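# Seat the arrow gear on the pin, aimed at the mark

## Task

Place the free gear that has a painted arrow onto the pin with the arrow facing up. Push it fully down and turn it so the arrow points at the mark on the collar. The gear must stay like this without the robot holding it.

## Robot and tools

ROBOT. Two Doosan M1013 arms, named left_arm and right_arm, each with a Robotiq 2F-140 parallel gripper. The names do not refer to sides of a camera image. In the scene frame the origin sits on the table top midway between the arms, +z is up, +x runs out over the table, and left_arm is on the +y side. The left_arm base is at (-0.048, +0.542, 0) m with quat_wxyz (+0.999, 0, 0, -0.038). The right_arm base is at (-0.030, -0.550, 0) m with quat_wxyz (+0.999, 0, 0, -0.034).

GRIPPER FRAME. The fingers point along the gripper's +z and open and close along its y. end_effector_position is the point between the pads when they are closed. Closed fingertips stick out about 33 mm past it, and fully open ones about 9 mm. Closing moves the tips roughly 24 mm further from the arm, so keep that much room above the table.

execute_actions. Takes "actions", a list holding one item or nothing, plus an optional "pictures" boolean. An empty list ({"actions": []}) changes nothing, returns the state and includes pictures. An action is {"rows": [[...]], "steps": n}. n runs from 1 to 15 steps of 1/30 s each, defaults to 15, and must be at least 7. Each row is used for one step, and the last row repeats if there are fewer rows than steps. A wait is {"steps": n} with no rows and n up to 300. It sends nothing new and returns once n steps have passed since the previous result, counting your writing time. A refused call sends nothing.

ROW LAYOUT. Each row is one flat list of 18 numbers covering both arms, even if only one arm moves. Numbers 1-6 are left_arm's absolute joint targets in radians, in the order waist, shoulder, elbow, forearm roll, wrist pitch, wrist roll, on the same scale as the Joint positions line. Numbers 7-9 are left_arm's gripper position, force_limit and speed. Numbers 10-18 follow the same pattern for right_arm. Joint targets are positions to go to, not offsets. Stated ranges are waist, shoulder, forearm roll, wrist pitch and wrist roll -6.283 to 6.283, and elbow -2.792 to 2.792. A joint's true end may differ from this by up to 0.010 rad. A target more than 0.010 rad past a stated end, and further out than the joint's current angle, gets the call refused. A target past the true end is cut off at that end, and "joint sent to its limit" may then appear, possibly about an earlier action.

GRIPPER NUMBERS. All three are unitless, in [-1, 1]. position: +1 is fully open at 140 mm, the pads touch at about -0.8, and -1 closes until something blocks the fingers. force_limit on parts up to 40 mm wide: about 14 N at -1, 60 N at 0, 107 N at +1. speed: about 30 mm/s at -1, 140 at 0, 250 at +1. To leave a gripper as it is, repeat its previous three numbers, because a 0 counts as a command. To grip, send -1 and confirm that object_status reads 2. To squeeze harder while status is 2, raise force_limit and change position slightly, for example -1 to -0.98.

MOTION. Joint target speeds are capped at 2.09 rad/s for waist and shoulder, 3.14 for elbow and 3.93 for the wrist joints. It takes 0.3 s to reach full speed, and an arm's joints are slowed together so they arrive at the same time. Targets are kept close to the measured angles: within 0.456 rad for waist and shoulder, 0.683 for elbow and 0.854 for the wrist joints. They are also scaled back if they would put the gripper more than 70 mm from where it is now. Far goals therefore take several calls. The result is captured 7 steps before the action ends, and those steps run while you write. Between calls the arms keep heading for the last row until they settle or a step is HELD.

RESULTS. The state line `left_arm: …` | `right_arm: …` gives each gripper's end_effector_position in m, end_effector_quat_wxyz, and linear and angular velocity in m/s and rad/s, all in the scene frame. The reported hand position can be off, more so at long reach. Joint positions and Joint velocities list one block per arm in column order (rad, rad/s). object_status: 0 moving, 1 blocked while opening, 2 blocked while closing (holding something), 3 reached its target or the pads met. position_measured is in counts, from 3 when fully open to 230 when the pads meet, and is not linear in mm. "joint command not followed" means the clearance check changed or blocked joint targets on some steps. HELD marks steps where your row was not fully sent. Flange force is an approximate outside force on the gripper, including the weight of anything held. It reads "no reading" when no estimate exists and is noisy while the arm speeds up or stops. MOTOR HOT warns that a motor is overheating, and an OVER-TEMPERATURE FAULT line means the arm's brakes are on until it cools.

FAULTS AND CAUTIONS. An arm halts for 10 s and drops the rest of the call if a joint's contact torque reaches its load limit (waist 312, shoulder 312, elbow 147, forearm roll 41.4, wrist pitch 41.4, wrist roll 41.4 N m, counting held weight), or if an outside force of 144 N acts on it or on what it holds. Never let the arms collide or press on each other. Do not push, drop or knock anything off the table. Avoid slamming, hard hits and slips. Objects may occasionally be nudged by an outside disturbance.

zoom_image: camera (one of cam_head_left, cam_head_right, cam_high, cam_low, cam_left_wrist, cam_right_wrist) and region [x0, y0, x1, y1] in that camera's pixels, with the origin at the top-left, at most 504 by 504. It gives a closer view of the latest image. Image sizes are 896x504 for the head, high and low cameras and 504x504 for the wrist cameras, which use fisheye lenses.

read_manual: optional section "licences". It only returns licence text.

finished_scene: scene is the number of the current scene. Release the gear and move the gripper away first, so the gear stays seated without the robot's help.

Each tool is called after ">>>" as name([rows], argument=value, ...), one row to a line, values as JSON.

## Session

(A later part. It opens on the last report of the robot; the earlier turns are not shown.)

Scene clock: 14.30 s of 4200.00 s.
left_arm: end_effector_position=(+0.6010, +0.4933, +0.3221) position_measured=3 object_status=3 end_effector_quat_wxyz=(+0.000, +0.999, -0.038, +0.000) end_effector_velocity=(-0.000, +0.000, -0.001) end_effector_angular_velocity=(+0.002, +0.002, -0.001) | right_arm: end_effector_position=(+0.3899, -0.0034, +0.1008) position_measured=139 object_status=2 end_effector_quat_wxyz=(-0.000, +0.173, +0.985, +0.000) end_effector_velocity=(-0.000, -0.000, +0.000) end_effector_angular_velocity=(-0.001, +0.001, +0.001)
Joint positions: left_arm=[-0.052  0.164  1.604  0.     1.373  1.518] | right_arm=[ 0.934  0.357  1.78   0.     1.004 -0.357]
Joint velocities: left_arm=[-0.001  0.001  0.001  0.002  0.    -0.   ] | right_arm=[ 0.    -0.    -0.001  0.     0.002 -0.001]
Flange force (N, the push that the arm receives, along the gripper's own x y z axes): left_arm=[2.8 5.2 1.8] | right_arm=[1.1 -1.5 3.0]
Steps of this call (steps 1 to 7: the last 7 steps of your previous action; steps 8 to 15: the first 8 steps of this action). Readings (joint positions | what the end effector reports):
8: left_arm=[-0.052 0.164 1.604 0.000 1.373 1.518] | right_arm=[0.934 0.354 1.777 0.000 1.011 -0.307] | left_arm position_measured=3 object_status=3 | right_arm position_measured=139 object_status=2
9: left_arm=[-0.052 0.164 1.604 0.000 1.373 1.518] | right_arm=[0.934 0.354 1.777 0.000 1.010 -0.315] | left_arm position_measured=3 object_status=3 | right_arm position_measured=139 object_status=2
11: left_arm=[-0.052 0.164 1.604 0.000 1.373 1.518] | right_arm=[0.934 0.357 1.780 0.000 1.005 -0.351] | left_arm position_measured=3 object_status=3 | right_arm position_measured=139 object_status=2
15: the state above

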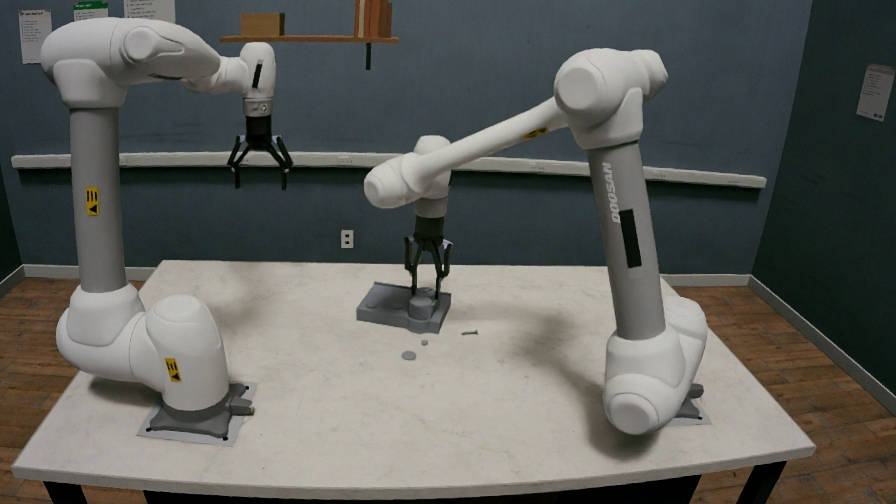

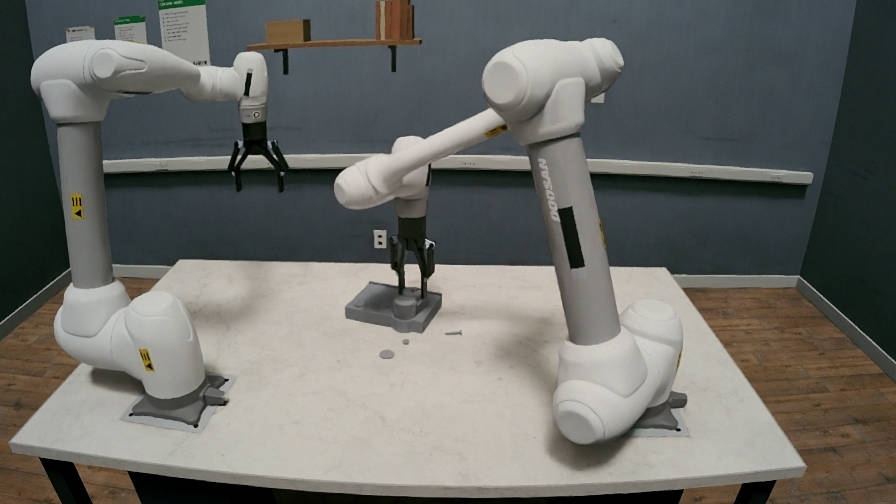

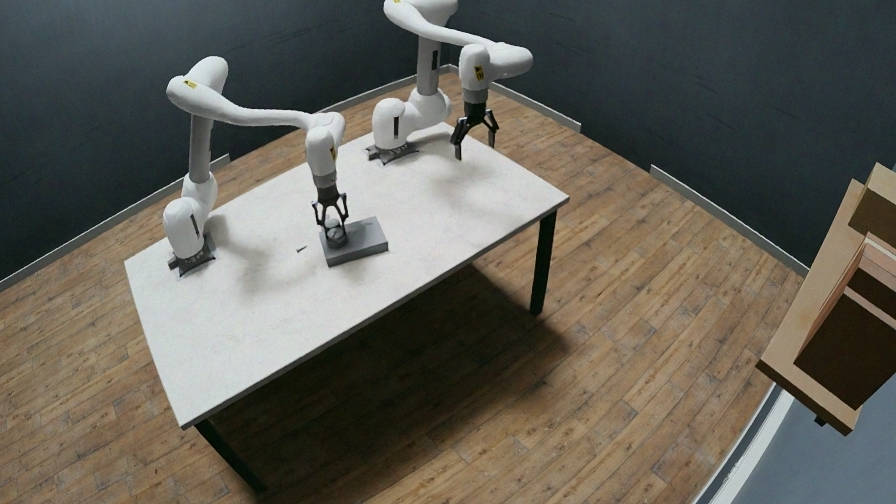

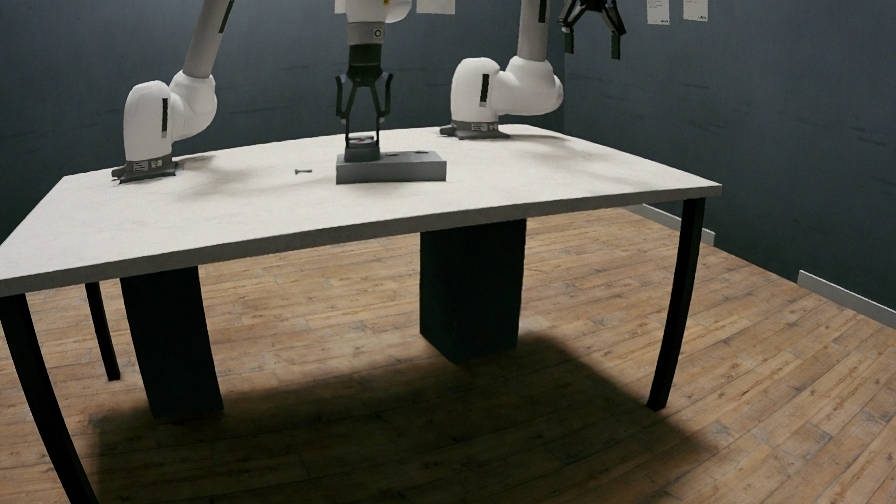

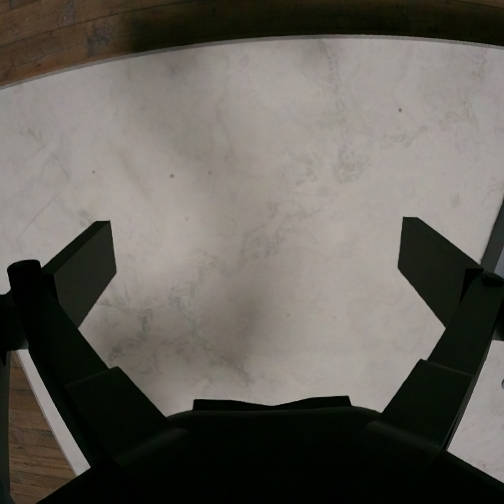

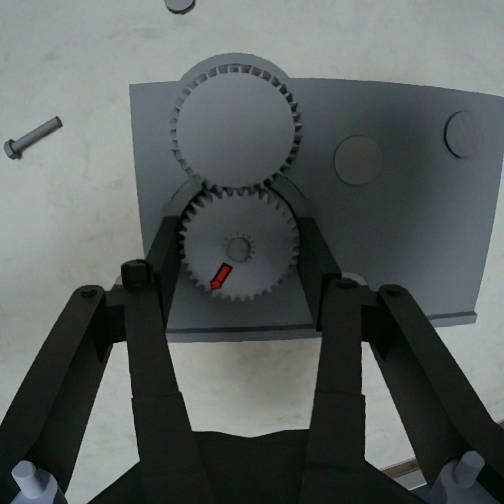

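>>> execute_actions([
  {"rows":[[-0.052,0.164,1.604,0,1.373,1.518,1,0,0,0.9339,0.3503,1.7735,0,1.0178,-0.293,-1,-0.4,-0.4]],"steps":12},
])

>>> execute_actions([
  {"rows":[[-0.052,0.164,1.604,0,1.373,1.518,1,0,0,0.9339,0.3435,1.7667,0,1.0314,-0.229,-1,-0.4,-0.4]],"steps":15},
], pictures=true)

>>> zoom_image(camera="cam_right_wrist", region=[100,60,380,340])

Scene clock: 15.13 s of 4200.00 s.
left_arm: end_effector_position=(+0.6010, +0.4933, +0.3221) position_measured=3 object_status=3 end_effector_quat_wxyz=(+0.000, +0.999, -0.038, +0.000) end_effector_velocity=(+0.000, -0.000, +0.001) end_effector_angular_velocity=(-0.001, -0.002, -0.000) | right_arm: end_effector_position=(+0.3898, -0.0035, +0.1082) position_measured=139 object_status=2 end_effector_quat_wxyz=(-0.000, +0.204, +0.979, -0.000) end_effector_velocity=(+0.000, +0.000, +0.019) end_effector_angular_velocity=(+0.002, -0.002, -0.111)
Joint positions: left_arm=[-0.052  0.164  1.604  0.     1.373  1.518] | right_arm=[ 0.934  0.351  1.774 -0.     1.017 -0.295]
Joint velocities: left_arm=[-0.    -0.001 -0.    -0.    -0.001 -0.   ] | right_arm=[ 0.    -0.017 -0.015 -0.     0.03   0.112]
Flange force (N, the push that the arm receives, along the gripper's own x y z axes): left_arm=[1.4 5.7 1.1] | right_arm=[-1.2 5.4 40.3]
Steps of this call (steps 1 to 7: the last 7 steps of your previous action; steps 8 to 15: the robot went on to your last target; steps 16 to 20: nothing new was sent; steps 21 to 25: the first 5 steps of this action). Readings (joint positions | what the end effector reports):
21: left_arm=[-0.052 0.164 1.604 0.000 1.373 1.518] | right_arm=[0.934 0.357 1.780 0.000 1.004 -0.357] | left_arm position_measured=3 object_status=3 | right_arm position_measured=139 object_status=2
22: left_arm=[-0.052 0.164 1.604 0.000 1.373 1.518] | right_arm=[0.934 0.357 1.780 -0.000 1.005 -0.348] | left_arm position_measured=3 object_status=3 | right_arm position_measured=139 object_status=2
24: left_arm=[-0.052 0.164 1.604 -0.000 1.373 1.518] | right_arm=[0.934 0.352 1.775 -0.000 1.015 -0.305] | left_arm position_measured=3 object_status=3 | right_arm position_measured=139 object_status=2
25: the state above

Scene clock: 15.63 s of 4200.00 s.
left_arm: end_effector_position=(+0.6010, +0.4933, +0.3221) position_measured=3 object_status=3 end_effector_quat_wxyz=(+0.000, +0.999, -0.038, +0.000) end_effector_velocity=(-0.000, +0.001, +0.001) end_effector_angular_velocity=(-0.000, -0.000, +0.002) | right_arm: end_effector_position=(+0.3899, -0.0035, +0.1167) position_measured=139 object_status=2 end_effector_quat_wxyz=(+0.000, +0.236, +0.972, +0.000) end_effector_velocity=(-0.000, +0.001, +0.001) end_effector_angular_velocity=(+0.000, -0.000, -0.001)
Joint positions: left_arm=[-0.052  0.164  1.604  0.     1.373  1.518] | right_arm=[ 0.934  0.343  1.767 -0.     1.031 -0.229]
Joint velocities: left_arm=[ 0.002 -0.002 -0.    -0.     0.001  0.   ] | right_arm=[ 0.001 -0.    -0.001  0.     0.001  0.001]
Flange force (N, the push that the arm receives, along the gripper's own x y z axes): left_arm=[1.5 4.6 1.4] | right_arm=[0.9 5.6 36.1]
Steps of this call (steps 1 to 7: the last 7 steps of your previous action; steps 8 to 15: the first 8 steps of this action). Readings (joint positions | what the end effector reports):
8: left_arm=[-0.052 0.164 1.604 0.000 1.373 1.518] | right_arm=[0.934 0.350 1.774 -0.000 1.018 -0.292] | left_arm position_measured=3 object_status=3 | right_arm position_measured=139 object_status=2
9: left_arm=[-0.052 0.164 1.604 0.000 1.373 1.518] | right_arm=[0.934 0.349 1.773 -0.000 1.020 -0.284] | left_arm position_measured=3 object_status=3 | right_arm position_measured=139 object_status=2
11: left_arm=[-0.052 0.164 1.604 0.000 1.373 1.518] | right_arm=[0.934 0.345 1.768 -0.000 1.029 -0.240] | left_arm position_measured=3 object_status=3 | right_arm position_measured=139 object_status=2
15: the state above

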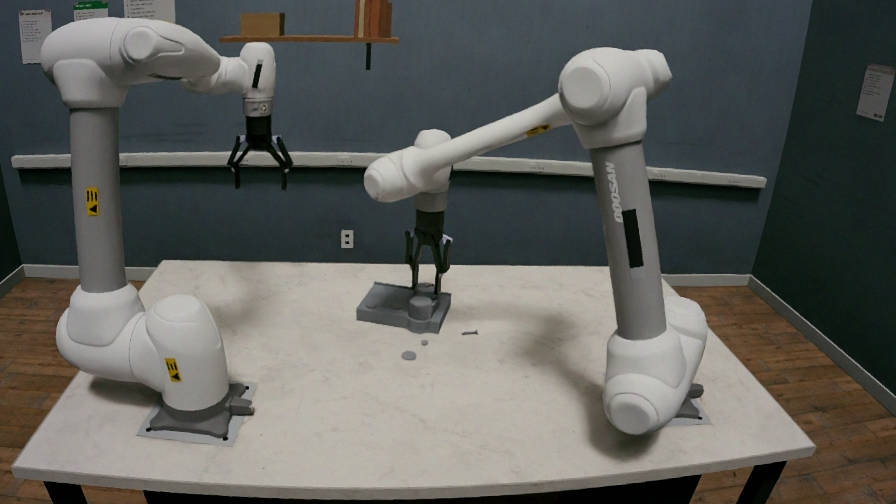

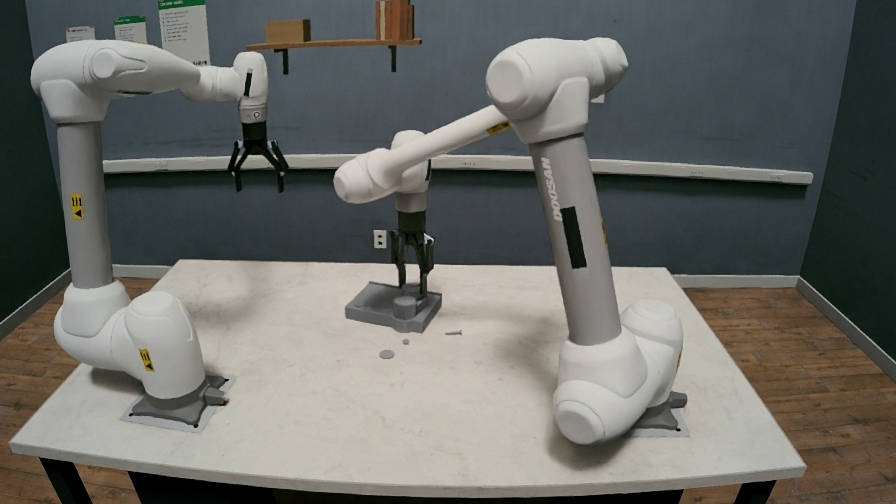

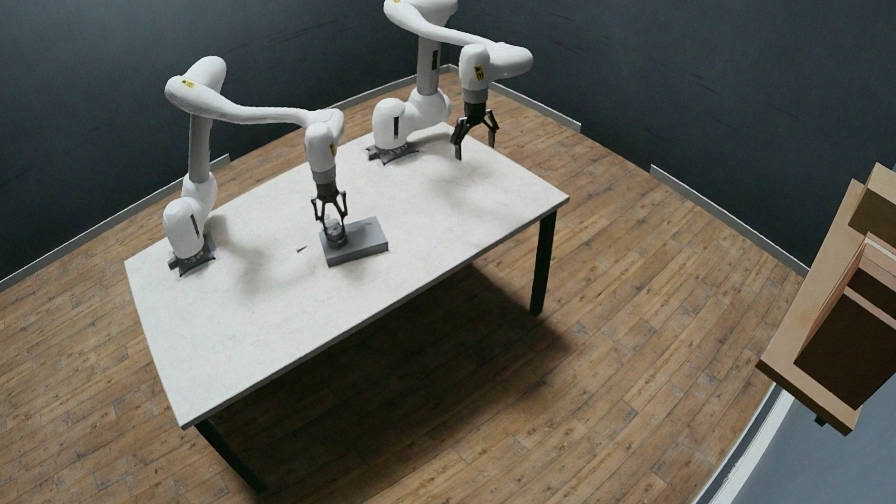

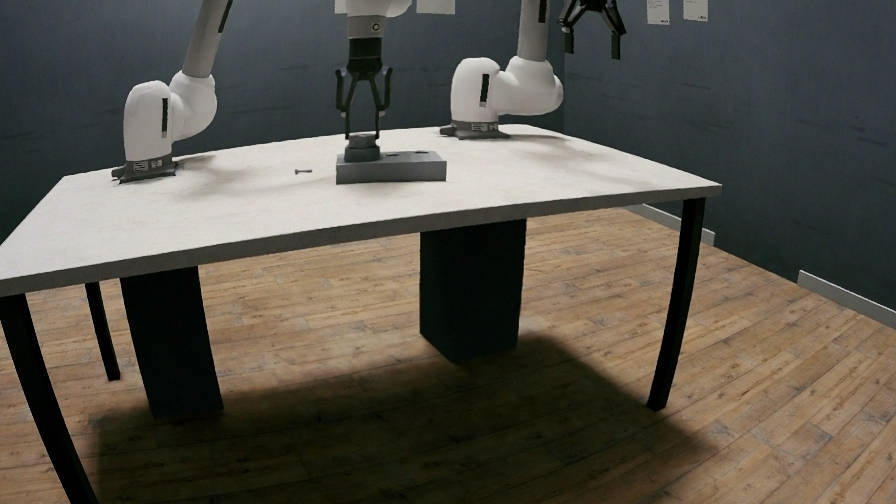

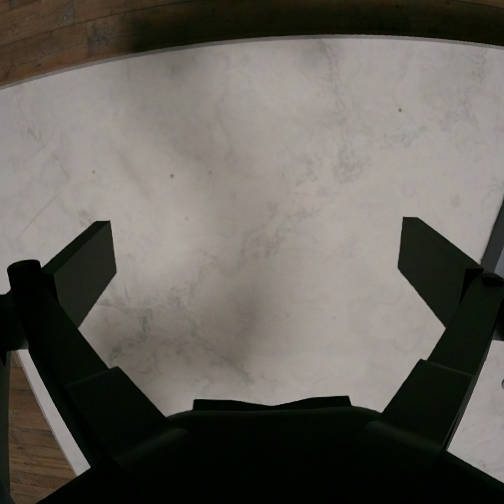

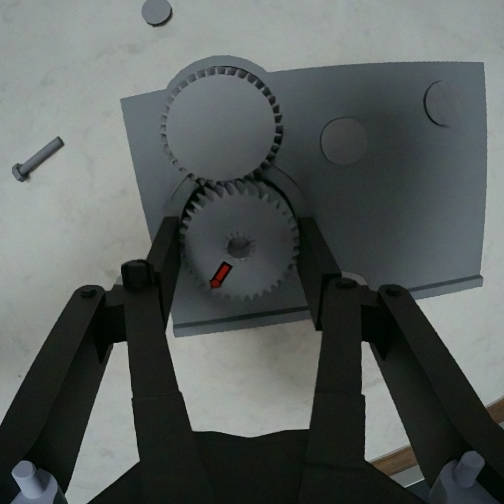

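Region (100, 60, 380, 340) of cam_right_wrist's 504x504 image, scaled by 1.800, with more detail than that image has.

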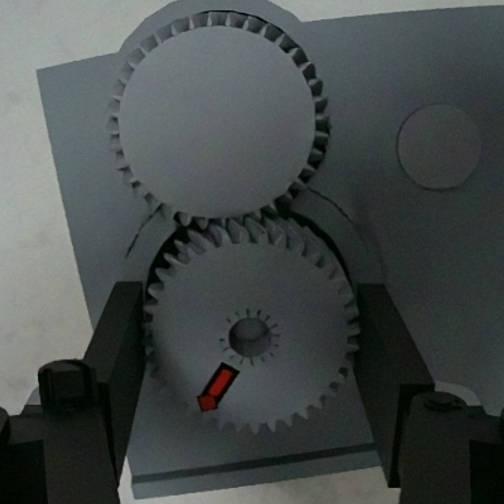

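>>> execute_actions([
  {"rows":[[-0.052,0.164,1.604,0,1.373,1.518,1,0,0,0.9339,0.3452,1.7684,0,1.0280,-0.229,-1,-0.4,-0.4]],"steps":15},
])

>>> execute_actions([
  {"rows":[[-0.052,0.164,1.604,0,1.373,1.518,1,0,0,0.9339,0.34435,1.76755,0,1.0297,-0.229,-1,-0.4,-0.4]],"steps":15},
])

>>> execute_actions([
  {"rows":[[-0.052,0.164,1.604,0,1.373,1.518,1,0,0,0.9339,0.3503,1.7735,0,1.0178,-0.285,-1,-0.4,-0.4]],"steps":15},
])

>>> execute_actions([
  {"rows":[[-0.052,0.164,1.604,0,1.373,1.518,1,0,0,0.9339,0.3573,1.7801,0,1.0042,-0.360,-1,-0.4,-0.4]],"steps":15},
])

>>> execute_actions([
  {"rows":[[-0.052,0.164,1.604,0,1.373,1.518,1,0,0,0.9339,0.3564,1.7793,0,1.0059,-0.360,-1,-0.4,-0.4]],"steps":15},
])

>>> execute_actions([
  {"rows":[[-0.052,0.164,1.604,0,1.373,1.518,1,0,0,0.9339,0.35555,1.77845,0,1.0076,-0.360,-1,-0.4,-0.4]],"steps":15},
])

Scene clock: 16.57 s of 4200.00 s.
left_arm: end_effector_position=(+0.6010, +0.4933, +0.3221) position_measured=3 object_status=3 end_effector_quat_wxyz=(+0.000, +0.999, -0.038, +0.000) end_effector_velocity=(+0.001, -0.001, -0.001) end_effector_angular_velocity=(-0.002, -0.001, -0.000) | right_arm: end_effector_position=(+0.3899, -0.0035, +0.1148) position_measured=139 object_status=2 end_effector_quat_wxyz=(+0.000, +0.236, +0.972, +0.000) end_effector_velocity=(-0.001, -0.001, -0.002) end_effector_angular_velocity=(-0.001, +0.000, +0.000)
Joint positions: left_arm=[-0.052  0.164  1.604  0.     1.373  1.518] | right_arm=[ 0.934  0.345  1.768 -0.     1.028 -0.229]
Joint velocities: left_arm=[-0.     0.001 -0.    -0.002 -0.003  0.   ] | right_arm=[-0.     0.     0.003 -0.    -0.002  0.   ]
Flange force (N, the push that the arm receives, along the gripper's own x y z axes): left_arm=[3.0 6.0 2.4] | right_arm=[1.2 -9.3 0.5]
Steps of this call (steps 1 to 7: the last 7 steps of your previous action; steps 8 to 15: the robot went on to your last target; steps 16 to 20: nothing new was sent; steps 21 to 28: the first 8 steps of this action). Readings (joint positions | what the end effector reports):
21: left_arm=[-0.052 0.164 1.604 0.000 1.373 1.518] | right_arm=[0.934 0.344 1.767 -0.000 1.031 -0.229] | left_arm position_measured=3 object_status=3 | right_arm position_measured=139 object_status=2
22: left_arm=[-0.052 0.164 1.604 0.000 1.373 1.518] | right_arm=[0.934 0.344 1.767 -0.000 1.030 -0.229] | left_arm position_measured=3 object_status=3 | right_arm position_measured=139 object_status=2
24: left_arm=[-0.052 0.164 1.604 0.000 1.373 1.518] | right_arm=[0.934 0.345 1.768 -0.000 1.029 -0.229] | left_arm position_measured=3 object_status=3 | right_arm position_measured=139 object_status=2
28: the state above

Scene clock: 17.07 s of 4200.00 s.
left_arm: end_effector_position=(+0.6010, +0.4933, +0.3221) position_measured=3 object_status=3 end_effector_quat_wxyz=(+0.000, +0.999, -0.038, +0.000) end_effector_velocity=(-0.001, -0.001, -0.001) end_effector_angular_velocity=(+0.001, +0.002, -0.002) | right_arm: end_effector_position=(+0.3898, -0.0035, +0.1155) position_measured=139 object_status=2 end_effector_quat_wxyz=(-0.000, +0.236, +0.972, -0.000) end_effector_velocity=(+0.001, -0.000, +0.001) end_effector_angular_velocity=(-0.000, +0.001, -0.001)
Joint positions: left_arm=[-0.052  0.164  1.604 -0.     1.373  1.518] | right_arm=[ 0.934  0.344  1.768 -0.     1.03  -0.229]
Joint velocities: left_arm=[-0.002 -0.     0.001  0.001  0.     0.   ] | right_arm=[-0.001 -0.    -0.002  0.     0.003  0.   ]
Flange force (N, the push that the arm receives, along the gripper's own x y z axes): left_arm=[3.7 5.5 2.5] | right_arm=[-1.0 -1.0 12.2]
Steps of this call (steps 1 to 7: the last 7 steps of your previous action; steps 8 to 15: the first 8 steps of this action). Readings (joint positions | what the end effector reports):
8: left_arm=[-0.052 0.164 1.604 0.000 1.373 1.518] | right_arm=[0.934 0.345 1.768 -0.000 1.028 -0.229] | left_arm position_measured=3 object_status=3 | right_arm position_measured=139 object_status=2
9: left_arm=[-0.052 0.164 1.604 0.000 1.373 1.518] | right_arm=[0.934 0.345 1.768 -0.000 1.028 -0.229] | left_arm position_measured=3 object_status=3 | right_arm position_measured=139 object_status=2
11: left_arm=[-0.052 0.164 1.604 0.000 1.373 1.518] | right_arm=[0.934 0.345 1.768 -0.000 1.029 -0.229] | left_arm position_measured=3 object_status=3 | right_arm position_measured=139 object_status=2
15: the state above

Scene clock: 17.57 s of 4200.00 s.
left_arm: end_effector_position=(+0.6010, +0.4933, +0.3221) position_measured=3 object_status=3 end_effector_quat_wxyz=(+0.000, +0.999, -0.038, +0.000) end_effector_velocity=(+0.000, +0.000, -0.001) end_effector_angular_velocity=(-0.000, +0.002, +0.001) | right_arm: end_effector_position=(+0.3899, -0.0035, +0.1088) position_measured=139 object_status=2 end_effector_quat_wxyz=(+0.000, +0.208, +0.978, +0.000) end_effector_velocity=(+0.001, +0.000, +0.000) end_effector_angular_velocity=(+0.002, -0.001, +0.000)
Joint positions: left_arm=[-0.052  0.164  1.604  0.     1.373  1.518] | right_arm=[ 0.934  0.35   1.773  0.     1.018 -0.285]
Joint velocities: left_arm=[ 0.001  0.002  0.001 -0.    -0.     0.   ] | right_arm=[-0.     0.    -0.     0.    -0.002 -0.001]
Flange force (N, the push that the arm receives, along the gripper's own x y z axes): left_arm=[1.7 4.7 2.2] | right_arm=[-2.4 -4.5 1.7]
Steps of this call (steps 1 to 7: the last 7 steps of your previous action; steps 8 to 15: the first 8 steps of this action). Readings (joint positions | what the end effector reports):
8: left_arm=[-0.052 0.164 1.604 0.000 1.373 1.518] | right_arm=[0.934 0.344 1.768 0.000 1.030 -0.229] | left_arm position_measured=3 object_status=3 | right_arm position_measured=139 object_status=2
9: left_arm=[-0.052 0.164 1.604 -0.000 1.373 1.518] | right_arm=[0.934 0.345 1.768 0.000 1.029 -0.238] | left_arm position_measured=3 object_status=3 | right_arm position_measured=139 object_status=2
11: left_arm=[-0.052 0.164 1.604 0.000 1.373 1.518] | right_arm=[0.934 0.349 1.772 0.000 1.020 -0.277] | left_arm position_measured=3 object_status=3 | right_arm position_measured=139 object_status=2
15: the state above

Scene clock: 18.07 s of 4200.00 s.
left_arm: end_effector_position=(+0.6010, +0.4933, +0.3221) position_measured=3 object_status=3 end_effector_quat_wxyz=(+0.000, +0.999, -0.038, +0.000) end_effector_velocity=(+0.001, +0.000, -0.001) end_effector_angular_velocity=(-0.000, +0.001, +0.000) | right_arm: end_effector_position=(+0.3899, -0.0035, +0.1007) position_measured=139 object_status=2 end_effector_quat_wxyz=(-0.000, +0.172, +0.985, -0.000) end_effector_velocity=(-0.001, +0.000, -0.000) end_effector_angular_velocity=(-0.001, +0.001, +0.003)
Joint positions: left_arm=[-0.052  0.164  1.604  0.     1.373  1.518] | right_arm=[ 0.934  0.357  1.78   0.     1.004 -0.36 ]
Joint velocities: left_arm=[ 0.     0.002 -0.    -0.    -0.001  0.   ] | right_arm=[ 0.001  0.     0.    -0.     0.001 -0.002]
Flange force (N, the push that the arm receives, along the gripper's own x y z axes): left_arm=[2.6 5.1 1.6] | right_arm=[-6.2 -2.8 3.1]
Steps of this call (steps 1 to 7: the last 7 steps of your previous action; steps 8 to 15: the first 8 steps of this action). Readings (joint positions | what the end effector reports):
8: left_arm=[-0.052 0.164 1.604 -0.000 1.373 1.518] | right_arm=[0.934 0.350 1.774 0.000 1.018 -0.286] | left_arm position_measured=3 object_status=3 | right_arm position_measured=139 object_status=2
9: left_arm=[-0.052 0.164 1.604 0.000 1.373 1.518] | right_arm=[0.934 0.351 1.774 0.000 1.016 -0.294] | left_arm position_measured=3 object_status=3 | right_arm position_measured=139 object_status=2
11: left_arm=[-0.052 0.164 1.604 0.000 1.373 1.518] | right_arm=[0.934 0.356 1.779 0.000 1.007 -0.342] | left_arm position_measured=3 object_status=3 | right_arm position_measured=139 object_status=2
15: the state above

Scene clock: 18.57 s of 4200.00 s.
left_arm: end_effector_position=(+0.6010, +0.4933, +0.3221) position_measured=3 object_status=3 end_effector_quat_wxyz=(+0.000, +0.999, -0.038, +0.000) end_effector_velocity=(+0.000, -0.001, +0.002) end_effector_angular_velocity=(-0.001, -0.003, -0.001) | right_arm: end_effector_position=(+0.3899, -0.0035, +0.1017) position_measured=139 object_status=2 end_effector_quat_wxyz=(-0.000, +0.172, +0.985, -0.000) end_effector_velocity=(-0.000, -0.000, -0.000) end_effector_angular_velocity=(+0.000, +0.000, +0.000)
Joint positions: left_arm=[-0.052  0.164  1.604  0.     1.373  1.518] | right_arm=[ 0.934  0.356  1.779  0.     1.006 -0.36 ]
Joint velocities: left_arm=[-0.001 -0.002 -0.002 -0.     0.     0.   ] | right_arm=[ 0.    -0.     0.001  0.    -0.001  0.   ]
Flange force (N, the push that the arm receives, along the gripper's own x y z axes): left_arm=[2.8 5.0 2.3] | right_arm=[-5.1 0.9 16.0]
Steps of this call (steps 1 to 7: the last 7 steps of your previous action; steps 8 to 15: the first 8 steps of this action). Readings (joint positions | what the end effector reports):
8: left_arm=[-0.052 0.164 1.604 0.000 1.373 1.518] | right_arm=[0.934 0.357 1.780 0.000 1.004 -0.360] | left_arm position_measured=3 object_status=3 | right_arm position_measured=139 object_status=2
9: left_arm=[-0.052 0.164 1.604 0.000 1.373 1.518] | right_arm=[0.934 0.357 1.780 0.000 1.005 -0.360] | left_arm position_measured=3 object_status=3 | right_arm position_measured=139 object_status=2
11: left_arm=[-0.052 0.164 1.604 0.000 1.373 1.518] | right_arm=[0.934 0.357 1.780 0.000 1.005 -0.360] | left_arm position_measured=3 object_status=3 | right_arm position_measured=139 object_status=2
15: the state above

Scene clock: 19.07 s of 4200.00 s.
left_arm: end_effector_position=(+0.6010, +0.4933, +0.3221) position_measured=3 object_status=3 end_effector_quat_wxyz=(+0.000, +0.999, -0.038, +0.000) end_effector_velocity=(-0.001, -0.001, -0.001) end_effector_angular_velocity=(-0.000, +0.004, -0.000) | right_arm: end_effector_position=(+0.3899, -0.0035, +0.1027) position_measured=139 object_status=2 end_effector_quat_wxyz=(-0.000, +0.172, +0.985, -0.000) end_effector_velocity=(+0.000, +0.000, +0.001) end_effector_angular_velocity=(+0.001, -0.001, +0.000)
Joint positions: left_arm=[-0.052  0.164  1.604  0.     1.373  1.518] | right_arm=[ 0.934  0.356  1.778  0.     1.008 -0.36 ]
Joint velocities: left_arm=[-0.001  0.002  0.    -0.001  0.002 -0.   ] | right_arm=[ 0.    -0.    -0.001 -0.    -0.     0.   ]
Flange force (N, the push that the arm receives, along the gripper's own x y z axes): left_arm=[3.4 6.4 2.7] | right_arm=[-9.2 4.1 36.1]
Steps of this call (steps 1 to 7: the last 7 steps of your previous action; steps 8 to 15: the first 8 steps of this action). Readings (joint positions | what the end effector reports):
8: left_arm=[-0.052 0.164 1.604 0.000 1.373 1.518] | right_arm=[0.934 0.356 1.779 0.000 1.006 -0.360] | left_arm position_measured=3 object_status=3 | right_arm position_measured=139 object_status=2
9: left_arm=[-0.052 0.164 1.604 0.000 1.373 1.518] | right_arm=[0.934 0.356 1.779 0.000 1.007 -0.360] | left_arm position_measured=3 object_status=3 | right_arm position_measured=139 object_status=2
11: left_arm=[-0.052 0.164 1.604 0.000 1.373 1.518] | right_arm=[0.934 0.356 1.779 0.000 1.007 -0.360] | left_arm position_measured=3 object_status=3 | right_arm position_measured=139 object_status=2
15: the state above

>>> execute_actions([
  {"rows":[[-0.052,0.164,1.604,0,1.373,1.518,1,0,0,0.9339,0.35555,1.77845,0,1.0076,-0.325,-1,-0.4,-0.4]],"steps":7},
])

>>> execute_actions([
  {"rows":[[-0.052,0.164,1.604,0,1.373,1.518,1,0,0,0.9339,0.3435,1.7667,0,1.0314,-0.192,-1,-0.4,-0.4]],"steps":15},
])

>>> execute_actions([
  {"rows":[[-0.052,0.164,1.604,0,1.373,1.518,1,0,0,0.9339,0.3304,1.7526,0,1.0586,-0.043,-1,-0.4,-0.4]],"steps":15},
])

>>> execute_actions([
  {"rows":[[-0.052,0.164,1.604,0,1.373,1.518,1,0,0,0.9339,0.3304,1.7526,0,1.0586,-0.220,-1,-0.4,-0.4]],"steps":15},
])

>>> execute_actions([
  {"rows":[[-0.052,0.164,1.604,0,1.373,1.518,1,0,0,0.9339,0.3368,1.7598,0,1.0450,-0.295,-1,-0.4,-0.4]],"steps":15},
])

Scene clock: 19.57 s of 4200.00 s.
left_arm: end_effector_position=(+0.6010, +0.4933, +0.3221) position_measured=3 object_status=3 end_effector_quat_wxyz=(+0.000, +0.999, -0.038, +0.000) end_effector_velocity=(-0.000, -0.001, +0.001) end_effector_angular_velocity=(-0.001, -0.002, -0.001) | right_arm: end_effector_position=(+0.3899, -0.0035, +0.1027) position_measured=139 object_status=2 end_effector_quat_wxyz=(-0.000, +0.172, +0.985, -0.000) end_effector_velocity=(+0.000, +0.000, +0.000) end_effector_angular_velocity=(+0.000, -0.000, -0.000)
Joint positions: left_arm=[-0.052  0.164  1.604  0.     1.373  1.518] | right_arm=[ 0.934  0.356  1.778  0.     1.008 -0.36 ]
Joint velocities: left_arm=[-0.001 -0.001 -0.001 -0.001 -0.     0.   ] | right_arm=[-0.     0.    -0.001  0.     0.    -0.   ]
Flange force (N, the push that the arm receives, along the gripper's own x y z axes): left_arm=[3.0 5.5 1.9] | right_arm=[-9.5 4.8 36.2]
Kept back: the last 7 steps of this action.
Steps of this call (steps 1 to 7: the last 7 steps of your previous action; steps 8 to 15: the robot went on to your last target). Readings (joint positions | what the end effector reports):
1: left_arm=[-0.052 0.164 1.604 0.000 1.373 1.518] | right_arm=[0.934 0.356 1.778 0.000 1.008 -0.360] | left_arm position_measured=3 object_status=3 | right_arm position_measured=139 object_status=2
2: left_arm=[-0.052 0.164 1.604 0.000 1.373 1.518] | right_arm=[0.934 0.356 1.778 0.000 1.008 -0.360] | left_arm position_measured=3 object_status=3 | right_arm position_measured=139 object_status=2
4: left_arm=[-0.052 0.164 1.604 0.000 1.373 1.518] | right_arm=[0.934 0.356 1.778 0.000 1.008 -0.360] | left_arm position_measured=3 object_status=3 | right_arm position_measured=139 object_status=2
8: left_arm=[-0.052 0.164 1.604 0.000 1.373 1.518] | right_arm=[0.934 0.356 1.778 0.000 1.008 -0.360] | left_arm position_measured=3 object_status=3 | right_arm position_measured=139 object_status=2
15: the state above

Scene clock: 20.07 s of 4200.00 s.
left_arm: end_effector_position=(+0.6010, +0.4933, +0.3221) position_measured=3 object_status=3 end_effector_quat_wxyz=(+0.000, +0.999, -0.038, +0.000) end_effector_velocity=(+0.001, +0.001, +0.000) end_effector_angular_velocity=(-0.001, -0.000, +0.001) | right_arm: end_effector_position=(+0.3899, -0.0035, +0.1167) position_measured=139 object_status=2 end_effector_quat_wxyz=(+0.000, +0.253, +0.967, +0.000) end_effector_velocity=(-0.000, +0.000, -0.000) end_effector_angular_velocity=(+0.001, -0.001, -0.010)
Joint positions: left_arm=[-0.052  0.164  1.604  0.     1.373  1.518] | right_arm=[ 0.934  0.343  1.767 -0.     1.031 -0.192]
Joint velocities: left_arm=[ 0.001  0.002 -0.002 -0.     0.     0.   ] | right_arm=[ 0.    -0.     0.001 -0.    -0.001  0.01 ]
Flange force (N, the push that the arm receives, along the gripper's own x y z axes): left_arm=[4.4 5.8 1.2] | right_arm=[-5.4 -6.4 1.9]
Steps of this call (steps 1 to 7: the last 7 steps of your previous action; steps 8 to 15: the first 8 steps of this action). Readings (joint positions | what the end effector reports):
8: left_arm=[-0.052 0.164 1.604 0.000 1.373 1.518] | right_arm=[0.934 0.355 1.778 0.000 1.008 -0.325] | left_arm position_measured=3 object_status=3 | right_arm position_measured=139 object_status=2
9: left_arm=[-0.052 0.164 1.604 -0.000 1.373 1.518] | right_arm=[0.934 0.355 1.778 -0.000 1.009 -0.316] | left_arm position_measured=3 object_status=3 | right_arm position_measured=139 object_status=2
11: left_arm=[-0.052 0.164 1.604 0.000 1.373 1.518] | right_arm=[0.934 0.350 1.773 -0.000 1.020 -0.257] | left_arm position_measured=3 object_status=3 | right_arm position_measured=139 object_status=2
15: the state above

Scene clock: 20.57 s of 4200.00 s.
left_arm: end_effector_position=(+0.6010, +0.4933, +0.3221) position_measured=3 object_status=3 end_effector_quat_wxyz=(+0.000, +0.999, -0.038, +0.000) end_effector_velocity=(-0.000, -0.000, +0.001) end_effector_angular_velocity=(-0.001, -0.001, -0.000) | right_arm: end_effector_position=(+0.3899, -0.0034, +0.1326) position_measured=139 object_status=2 end_effector_quat_wxyz=(+0.000, +0.325, +0.946, +0.000) end_effector_velocity=(-0.002, -0.002, -0.000) end_effector_angular_velocity=(-0.006, +0.005, -0.019)
Joint positions: left_arm=[-0.052  0.164  1.604  0.     1.373  1.518] | right_arm=[ 0.934  0.33   1.752 -0.     1.058 -0.044]
Joint velocities: left_arm=[ 0.    -0.001  0.    -0.001  0.001  0.001] | right_arm=[-0.    -0.     0.001 -0.001  0.007  0.019]
Flange force (N, the push that the arm receives, along the gripper's own x y z axes): left_arm=[1.2 5.2 1.4] | right_arm=[-2.9 -3.8 1.6]
Steps of this call (steps 1 to 7: the last 7 steps of your previous action; steps 8 to 15: the first 8 steps of this action). Readings (joint positions | what the end effector reports):
8: left_arm=[-0.052 0.164 1.604 0.000 1.373 1.518] | right_arm=[0.934 0.343 1.767 -0.000 1.031 -0.191] | left_arm position_measured=3 object_status=3 | right_arm position_measured=139 object_status=2
9: left_arm=[-0.052 0.164 1.604 0.000 1.373 1.518] | right_arm=[0.934 0.343 1.766 -0.000 1.033 -0.183] | left_arm position_measured=3 object_status=3 | right_arm position_measured=139 object_status=2
11: left_arm=[-0.052 0.164 1.604 0.000 1.373 1.518] | right_arm=[0.934 0.338 1.760 -0.000 1.044 -0.124] | left_arm position_measured=3 object_status=3 | right_arm position_measured=139 object_status=2
15: the state above

Scene clock: 21.07 s of 4200.00 s.
left_arm: end_effector_position=(+0.6010, +0.4933, +0.3221) position_measured=3 object_status=3 end_effector_quat_wxyz=(+0.000, +0.999, -0.038, +0.000) end_effector_velocity=(-0.000, +0.001, +0.000) end_effector_angular_velocity=(+0.001, -0.001, +0.001) | right_arm: end_effector_position=(+0.3898, -0.0035, +0.1325) position_measured=139 object_status=2 end_effector_quat_wxyz=(+0.000, +0.241, +0.971, +0.000) end_effector_velocity=(-0.000, +0.001, -0.000) end_effector_angular_velocity=(+0.000, -0.000, +0.067)
Joint positions: left_arm=[-0.052  0.164  1.604  0.     1.373  1.518] | right_arm=[ 0.934  0.33   1.753  0.     1.059 -0.219]
Joint velocities: left_arm=[ 0.001 -0.001  0.     0.001 -0.    -0.001] | right_arm=[ 0.001  0.    -0.    -0.    -0.001 -0.066]
Flange force (N, the push that the arm receives, along the gripper's own x y z axes): left_arm=[3.2 5.2 2.3] | right_arm=[-0.1 -2.0 2.2]
Steps of this call (steps 1 to 7: the last 7 steps of your previous action; steps 8 to 15: the first 8 steps of this action). Readings (joint positions | what the end effector reports):
8: left_arm=[-0.052 0.164 1.604 0.000 1.373 1.518] | right_arm=[0.934 0.330 1.752 -0.000 1.059 -0.043] | left_arm position_measured=3 object_status=3 | right_arm position_measured=139 object_status=2
9: left_arm=[-0.052 0.164 1.604 0.000 1.373 1.518] | right_arm=[0.934 0.330 1.752 -0.000 1.059 -0.052] | left_arm position_measured=3 object_status=3 | right_arm position_measured=139 object_status=2
11: left_arm=[-0.052 0.164 1.604 0.000 1.373 1.518] | right_arm=[0.934 0.330 1.752 0.000 1.059 -0.111] | left_arm position_measured=3 object_status=3 | right_arm position_measured=139 object_status=2
15: the state above

Scene clock: 21.57 s of 4200.00 s.
left_arm: end_effector_position=(+0.6010, +0.4933, +0.3221) position_measured=3 object_status=3 end_effector_quat_wxyz=(+0.000, +0.999, -0.038, +0.000) end_effector_velocity=(-0.000, +0.000, +0.000) end_effector_angular_velocity=(+0.000, +0.000, +0.001) | right_arm: end_effector_position=(+0.3898, -0.0036, +0.1245) position_measured=139 object_status=2 end_effector_quat_wxyz=(-0.000, +0.204, +0.979, -0.000) end_effector_velocity=(+0.000, -0.001, -0.000) end_effector_angular_velocity=(-0.001, +0.001, +0.001)
Joint positions: left_arm=[-0.052  0.164  1.604  0.     1.373  1.518] | right_arm=[ 0.934  0.337  1.76   0.     1.045 -0.295]
Joint velocities: left_arm=[ 0.    -0.    -0.     0.     0.001 -0.001] | right_arm=[-0.001  0.    -0.    -0.     0.001 -0.002]
Flange force (N, the push that the arm receives, along the gripper's own x y z axes): left_arm=[1.2 4.2 1.5] | right_arm=[-1.1 -5.1 0.3]
Steps of this call (steps 1 to 7: the last 7 steps of your previous action; steps 8 to 15: the first 8 steps of this action). Readings (joint positions | what the end effector reports):
8: left_arm=[-0.052 0.164 1.604 0.000 1.373 1.518] | right_arm=[0.934 0.330 1.753 0.000 1.059 -0.221] | left_arm position_measured=3 object_status=3 | right_arm position_measured=139 object_status=2
9: left_arm=[-0.052 0.164 1.604 0.000 1.373 1.518] | right_arm=[0.934 0.331 1.753 0.000 1.058 -0.229] | left_arm position_measured=3 object_status=3 | right_arm position_measured=139 object_status=2
11: left_arm=[-0.052 0.164 1.604 0.000 1.373 1.518] | right_arm=[0.934 0.335 1.758 0.000 1.049 -0.277] | left_arm position_measured=3 object_status=3 | right_arm position_measured=139 object_status=2
15: the state above

>>> execute_actions([
  {"rows":[[-0.052,0.164,1.604,0,1.373,1.518,1,0,0,0.9339,0.3469,1.7701,0,1.0246,-0.412,-1,-0.4,-0.4]],"steps":15},
])

>>> execute_actions([
  {"rows":[[-0.052,0.164,1.604,0,1.373,1.518,1,0,0,0.9339,0.3573,1.7801,0,1.0042,-0.525,-1,-0.4,-0.4]],"steps":15},
], pictures=true)

>>> zoom_image(camera="cam_right_wrist", region=[100,60,380,340])

>>> zoom_image(camera="cam_low", region=[320,110,460,200])

Scene clock: 22.13 s of 4200.00 s.
left_arm: end_effector_position=(+0.6010, +0.4933, +0.3221) position_measured=3 object_status=3 end_effector_quat_wxyz=(+0.000, +0.999, -0.038, +0.000) end_effector_velocity=(-0.001, -0.000, +0.002) end_effector_angular_velocity=(-0.000, -0.002, -0.000) | right_arm: end_effector_position=(+0.3899, -0.0035, +0.1127) position_measured=139 object_status=2 end_effector_quat_wxyz=(-0.000, +0.146, +0.989, +0.000) end_effector_velocity=(-0.002, +0.002, +0.000) end_effector_angular_velocity=(+0.001, -0.001, +0.010)
Joint positions: left_arm=[-0.052  0.164  1.604  0.     1.373  1.518] | right_arm=[ 0.934  0.347  1.77   0.     1.025 -0.412]
Joint velocities: left_arm=[-0.    -0.003 -0.     0.     0.001  0.   ] | right_arm=[ 0.004 -0.    -0.    -0.    -0.001 -0.006]
Flange force (N, the push that the arm receives, along the gripper's own x y z axes): left_arm=[2.9 4.2 1.6] | right_arm=[0.5 -5.4 1.5]
Steps of this call (steps 1 to 7: the last 7 steps of your previous action; steps 8 to 9: the robot went on to your last target; steps 10 to 17: the first 8 steps of this action). Readings (joint positions | what the end effector reports):
10: left_arm=[-0.052 0.164 1.604 0.000 1.373 1.518] | right_arm=[0.934 0.337 1.760 0.000 1.045 -0.296] | left_arm position_measured=3 object_status=3 | right_arm position_measured=139 object_status=2
11: left_arm=[-0.052 0.164 1.604 0.000 1.373 1.518] | right_arm=[0.934 0.337 1.760 0.000 1.044 -0.304] | left_arm position_measured=3 object_status=3 | right_arm position_measured=139 object_status=2
13: left_arm=[-0.052 0.164 1.604 0.000 1.373 1.518] | right_arm=[0.934 0.342 1.766 0.000 1.034 -0.361] | left_arm position_measured=3 object_status=3 | right_arm position_measured=139 object_status=2
17: the state above

Scene clock: 22.63 s of 4200.00 s.
left_arm: end_effector_position=(+0.6010, +0.4933, +0.3221) position_measured=3 object_status=3 end_effector_quat_wxyz=(+0.000, +0.999, -0.038, +0.000) end_effector_velocity=(+0.000, -0.000, +0.001) end_effector_angular_velocity=(-0.002, -0.001, +0.001) | right_arm: end_effector_position=(+0.3899, -0.0035, +0.1007) position_measured=139 object_status=2 end_effector_quat_wxyz=(-0.000, +0.090, +0.996, -0.000) end_effector_velocity=(-0.000, -0.000, +0.000) end_effector_angular_velocity=(-0.001, +0.001, +0.006)
Joint positions: left_arm=[-0.052  0.164  1.604  0.     1.373  1.518] | right_arm=[ 0.934  0.357  1.78   0.     1.004 -0.525]
Joint velocities: left_arm=[ 0.    -0.001 -0.    -0.002 -0.    -0.   ] | right_arm=[ 0.    -0.     0.    -0.     0.001 -0.005]
Flange force (N, the push that the arm receives, along the gripper's own x y z axes): left_arm=[2.6 5.5 2.0] | right_arm=[-2.1 -7.4 1.3]
Steps of this call (steps 1 to 7: the last 7 steps of your previous action; steps 8 to 15: the first 8 steps of this action). Readings (joint positions | what the end effector reports):
8: left_arm=[-0.052 0.164 1.604 0.000 1.373 1.518] | right_arm=[0.934 0.347 1.770 0.000 1.025 -0.413] | left_arm position_measured=3 object_status=3 | right_arm position_measured=139 object_status=2
9: left_arm=[-0.052 0.164 1.604 0.000 1.373 1.518] | right_arm=[0.934 0.348 1.771 0.000 1.023 -0.421] | left_arm position_measured=3 object_status=3 | right_arm position_measured=139 object_status=2
11: left_arm=[-0.052 0.164 1.604 0.000 1.373 1.518] | right_arm=[0.934 0.353 1.776 0.000 1.013 -0.478] | left_arm position_measured=3 object_status=3 | right_arm position_measured=139 object_status=2
15: the state above

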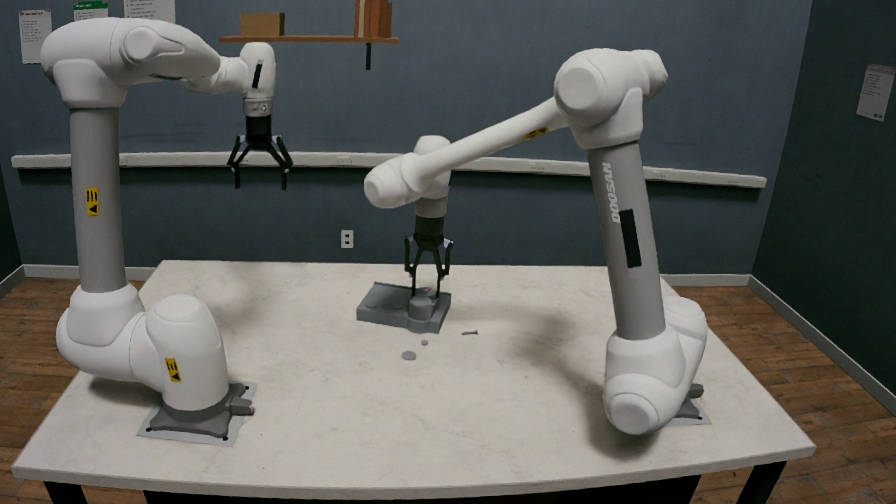

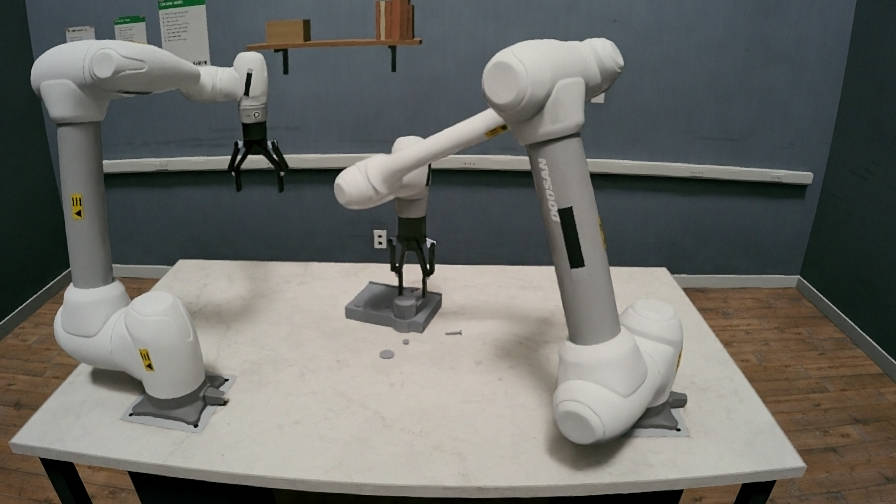

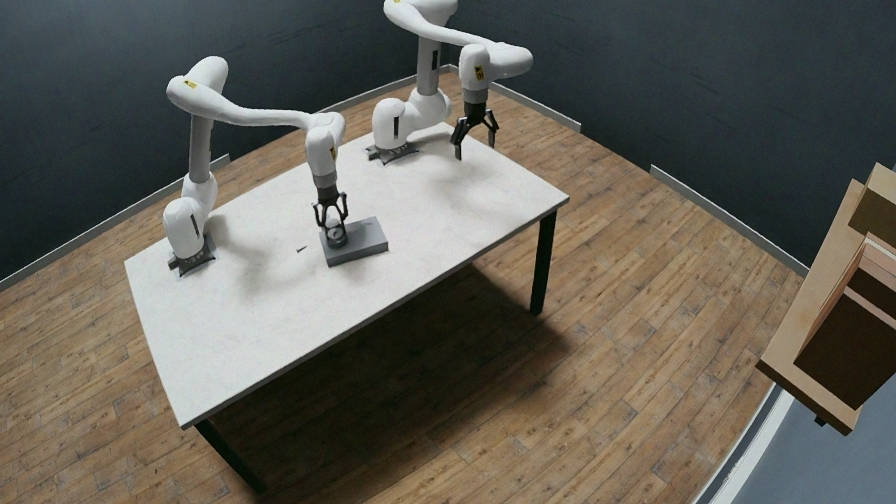

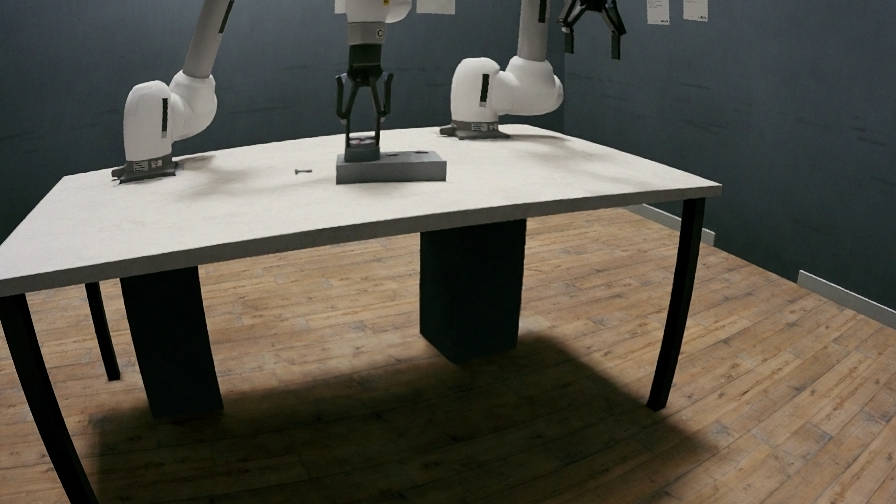

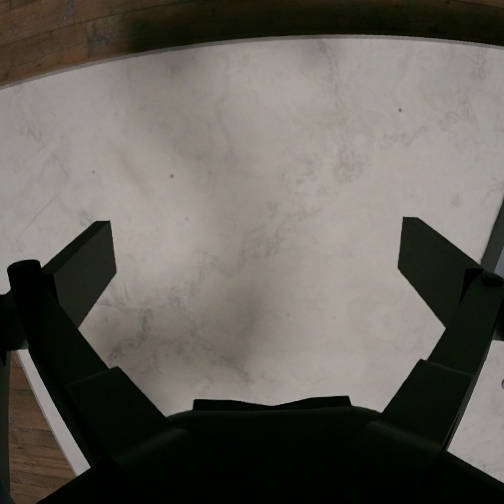

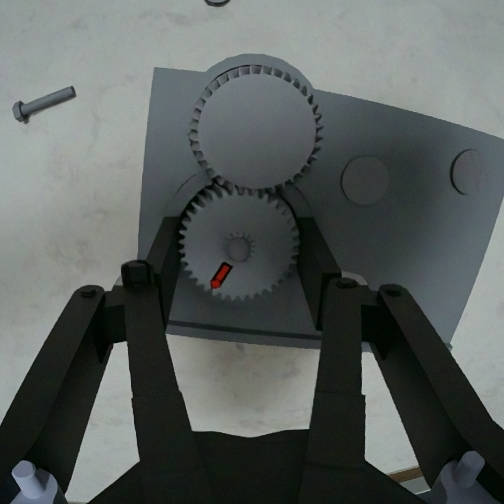

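Region (100, 60, 380, 340) of cam_right_wrist's 504x504 image, scaled by 1.800, with more detail than that image has.

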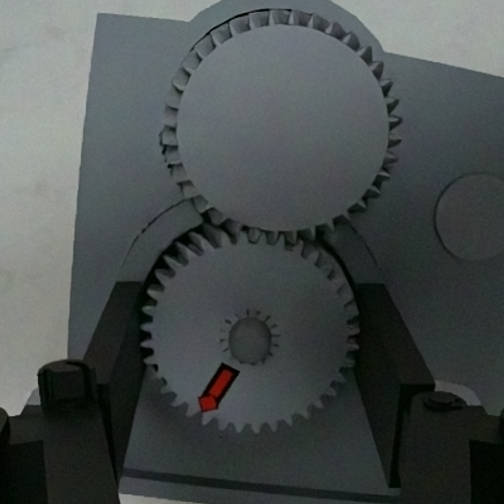

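Region (320, 110, 460, 200) of cam_low's 896x504 image, scaled by 3.600, with more detail than that image has; it fills the top 324 rows of this view, and the rest is white.

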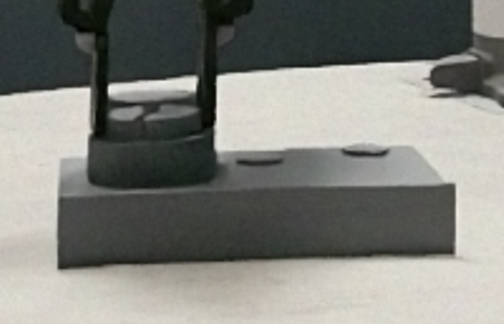

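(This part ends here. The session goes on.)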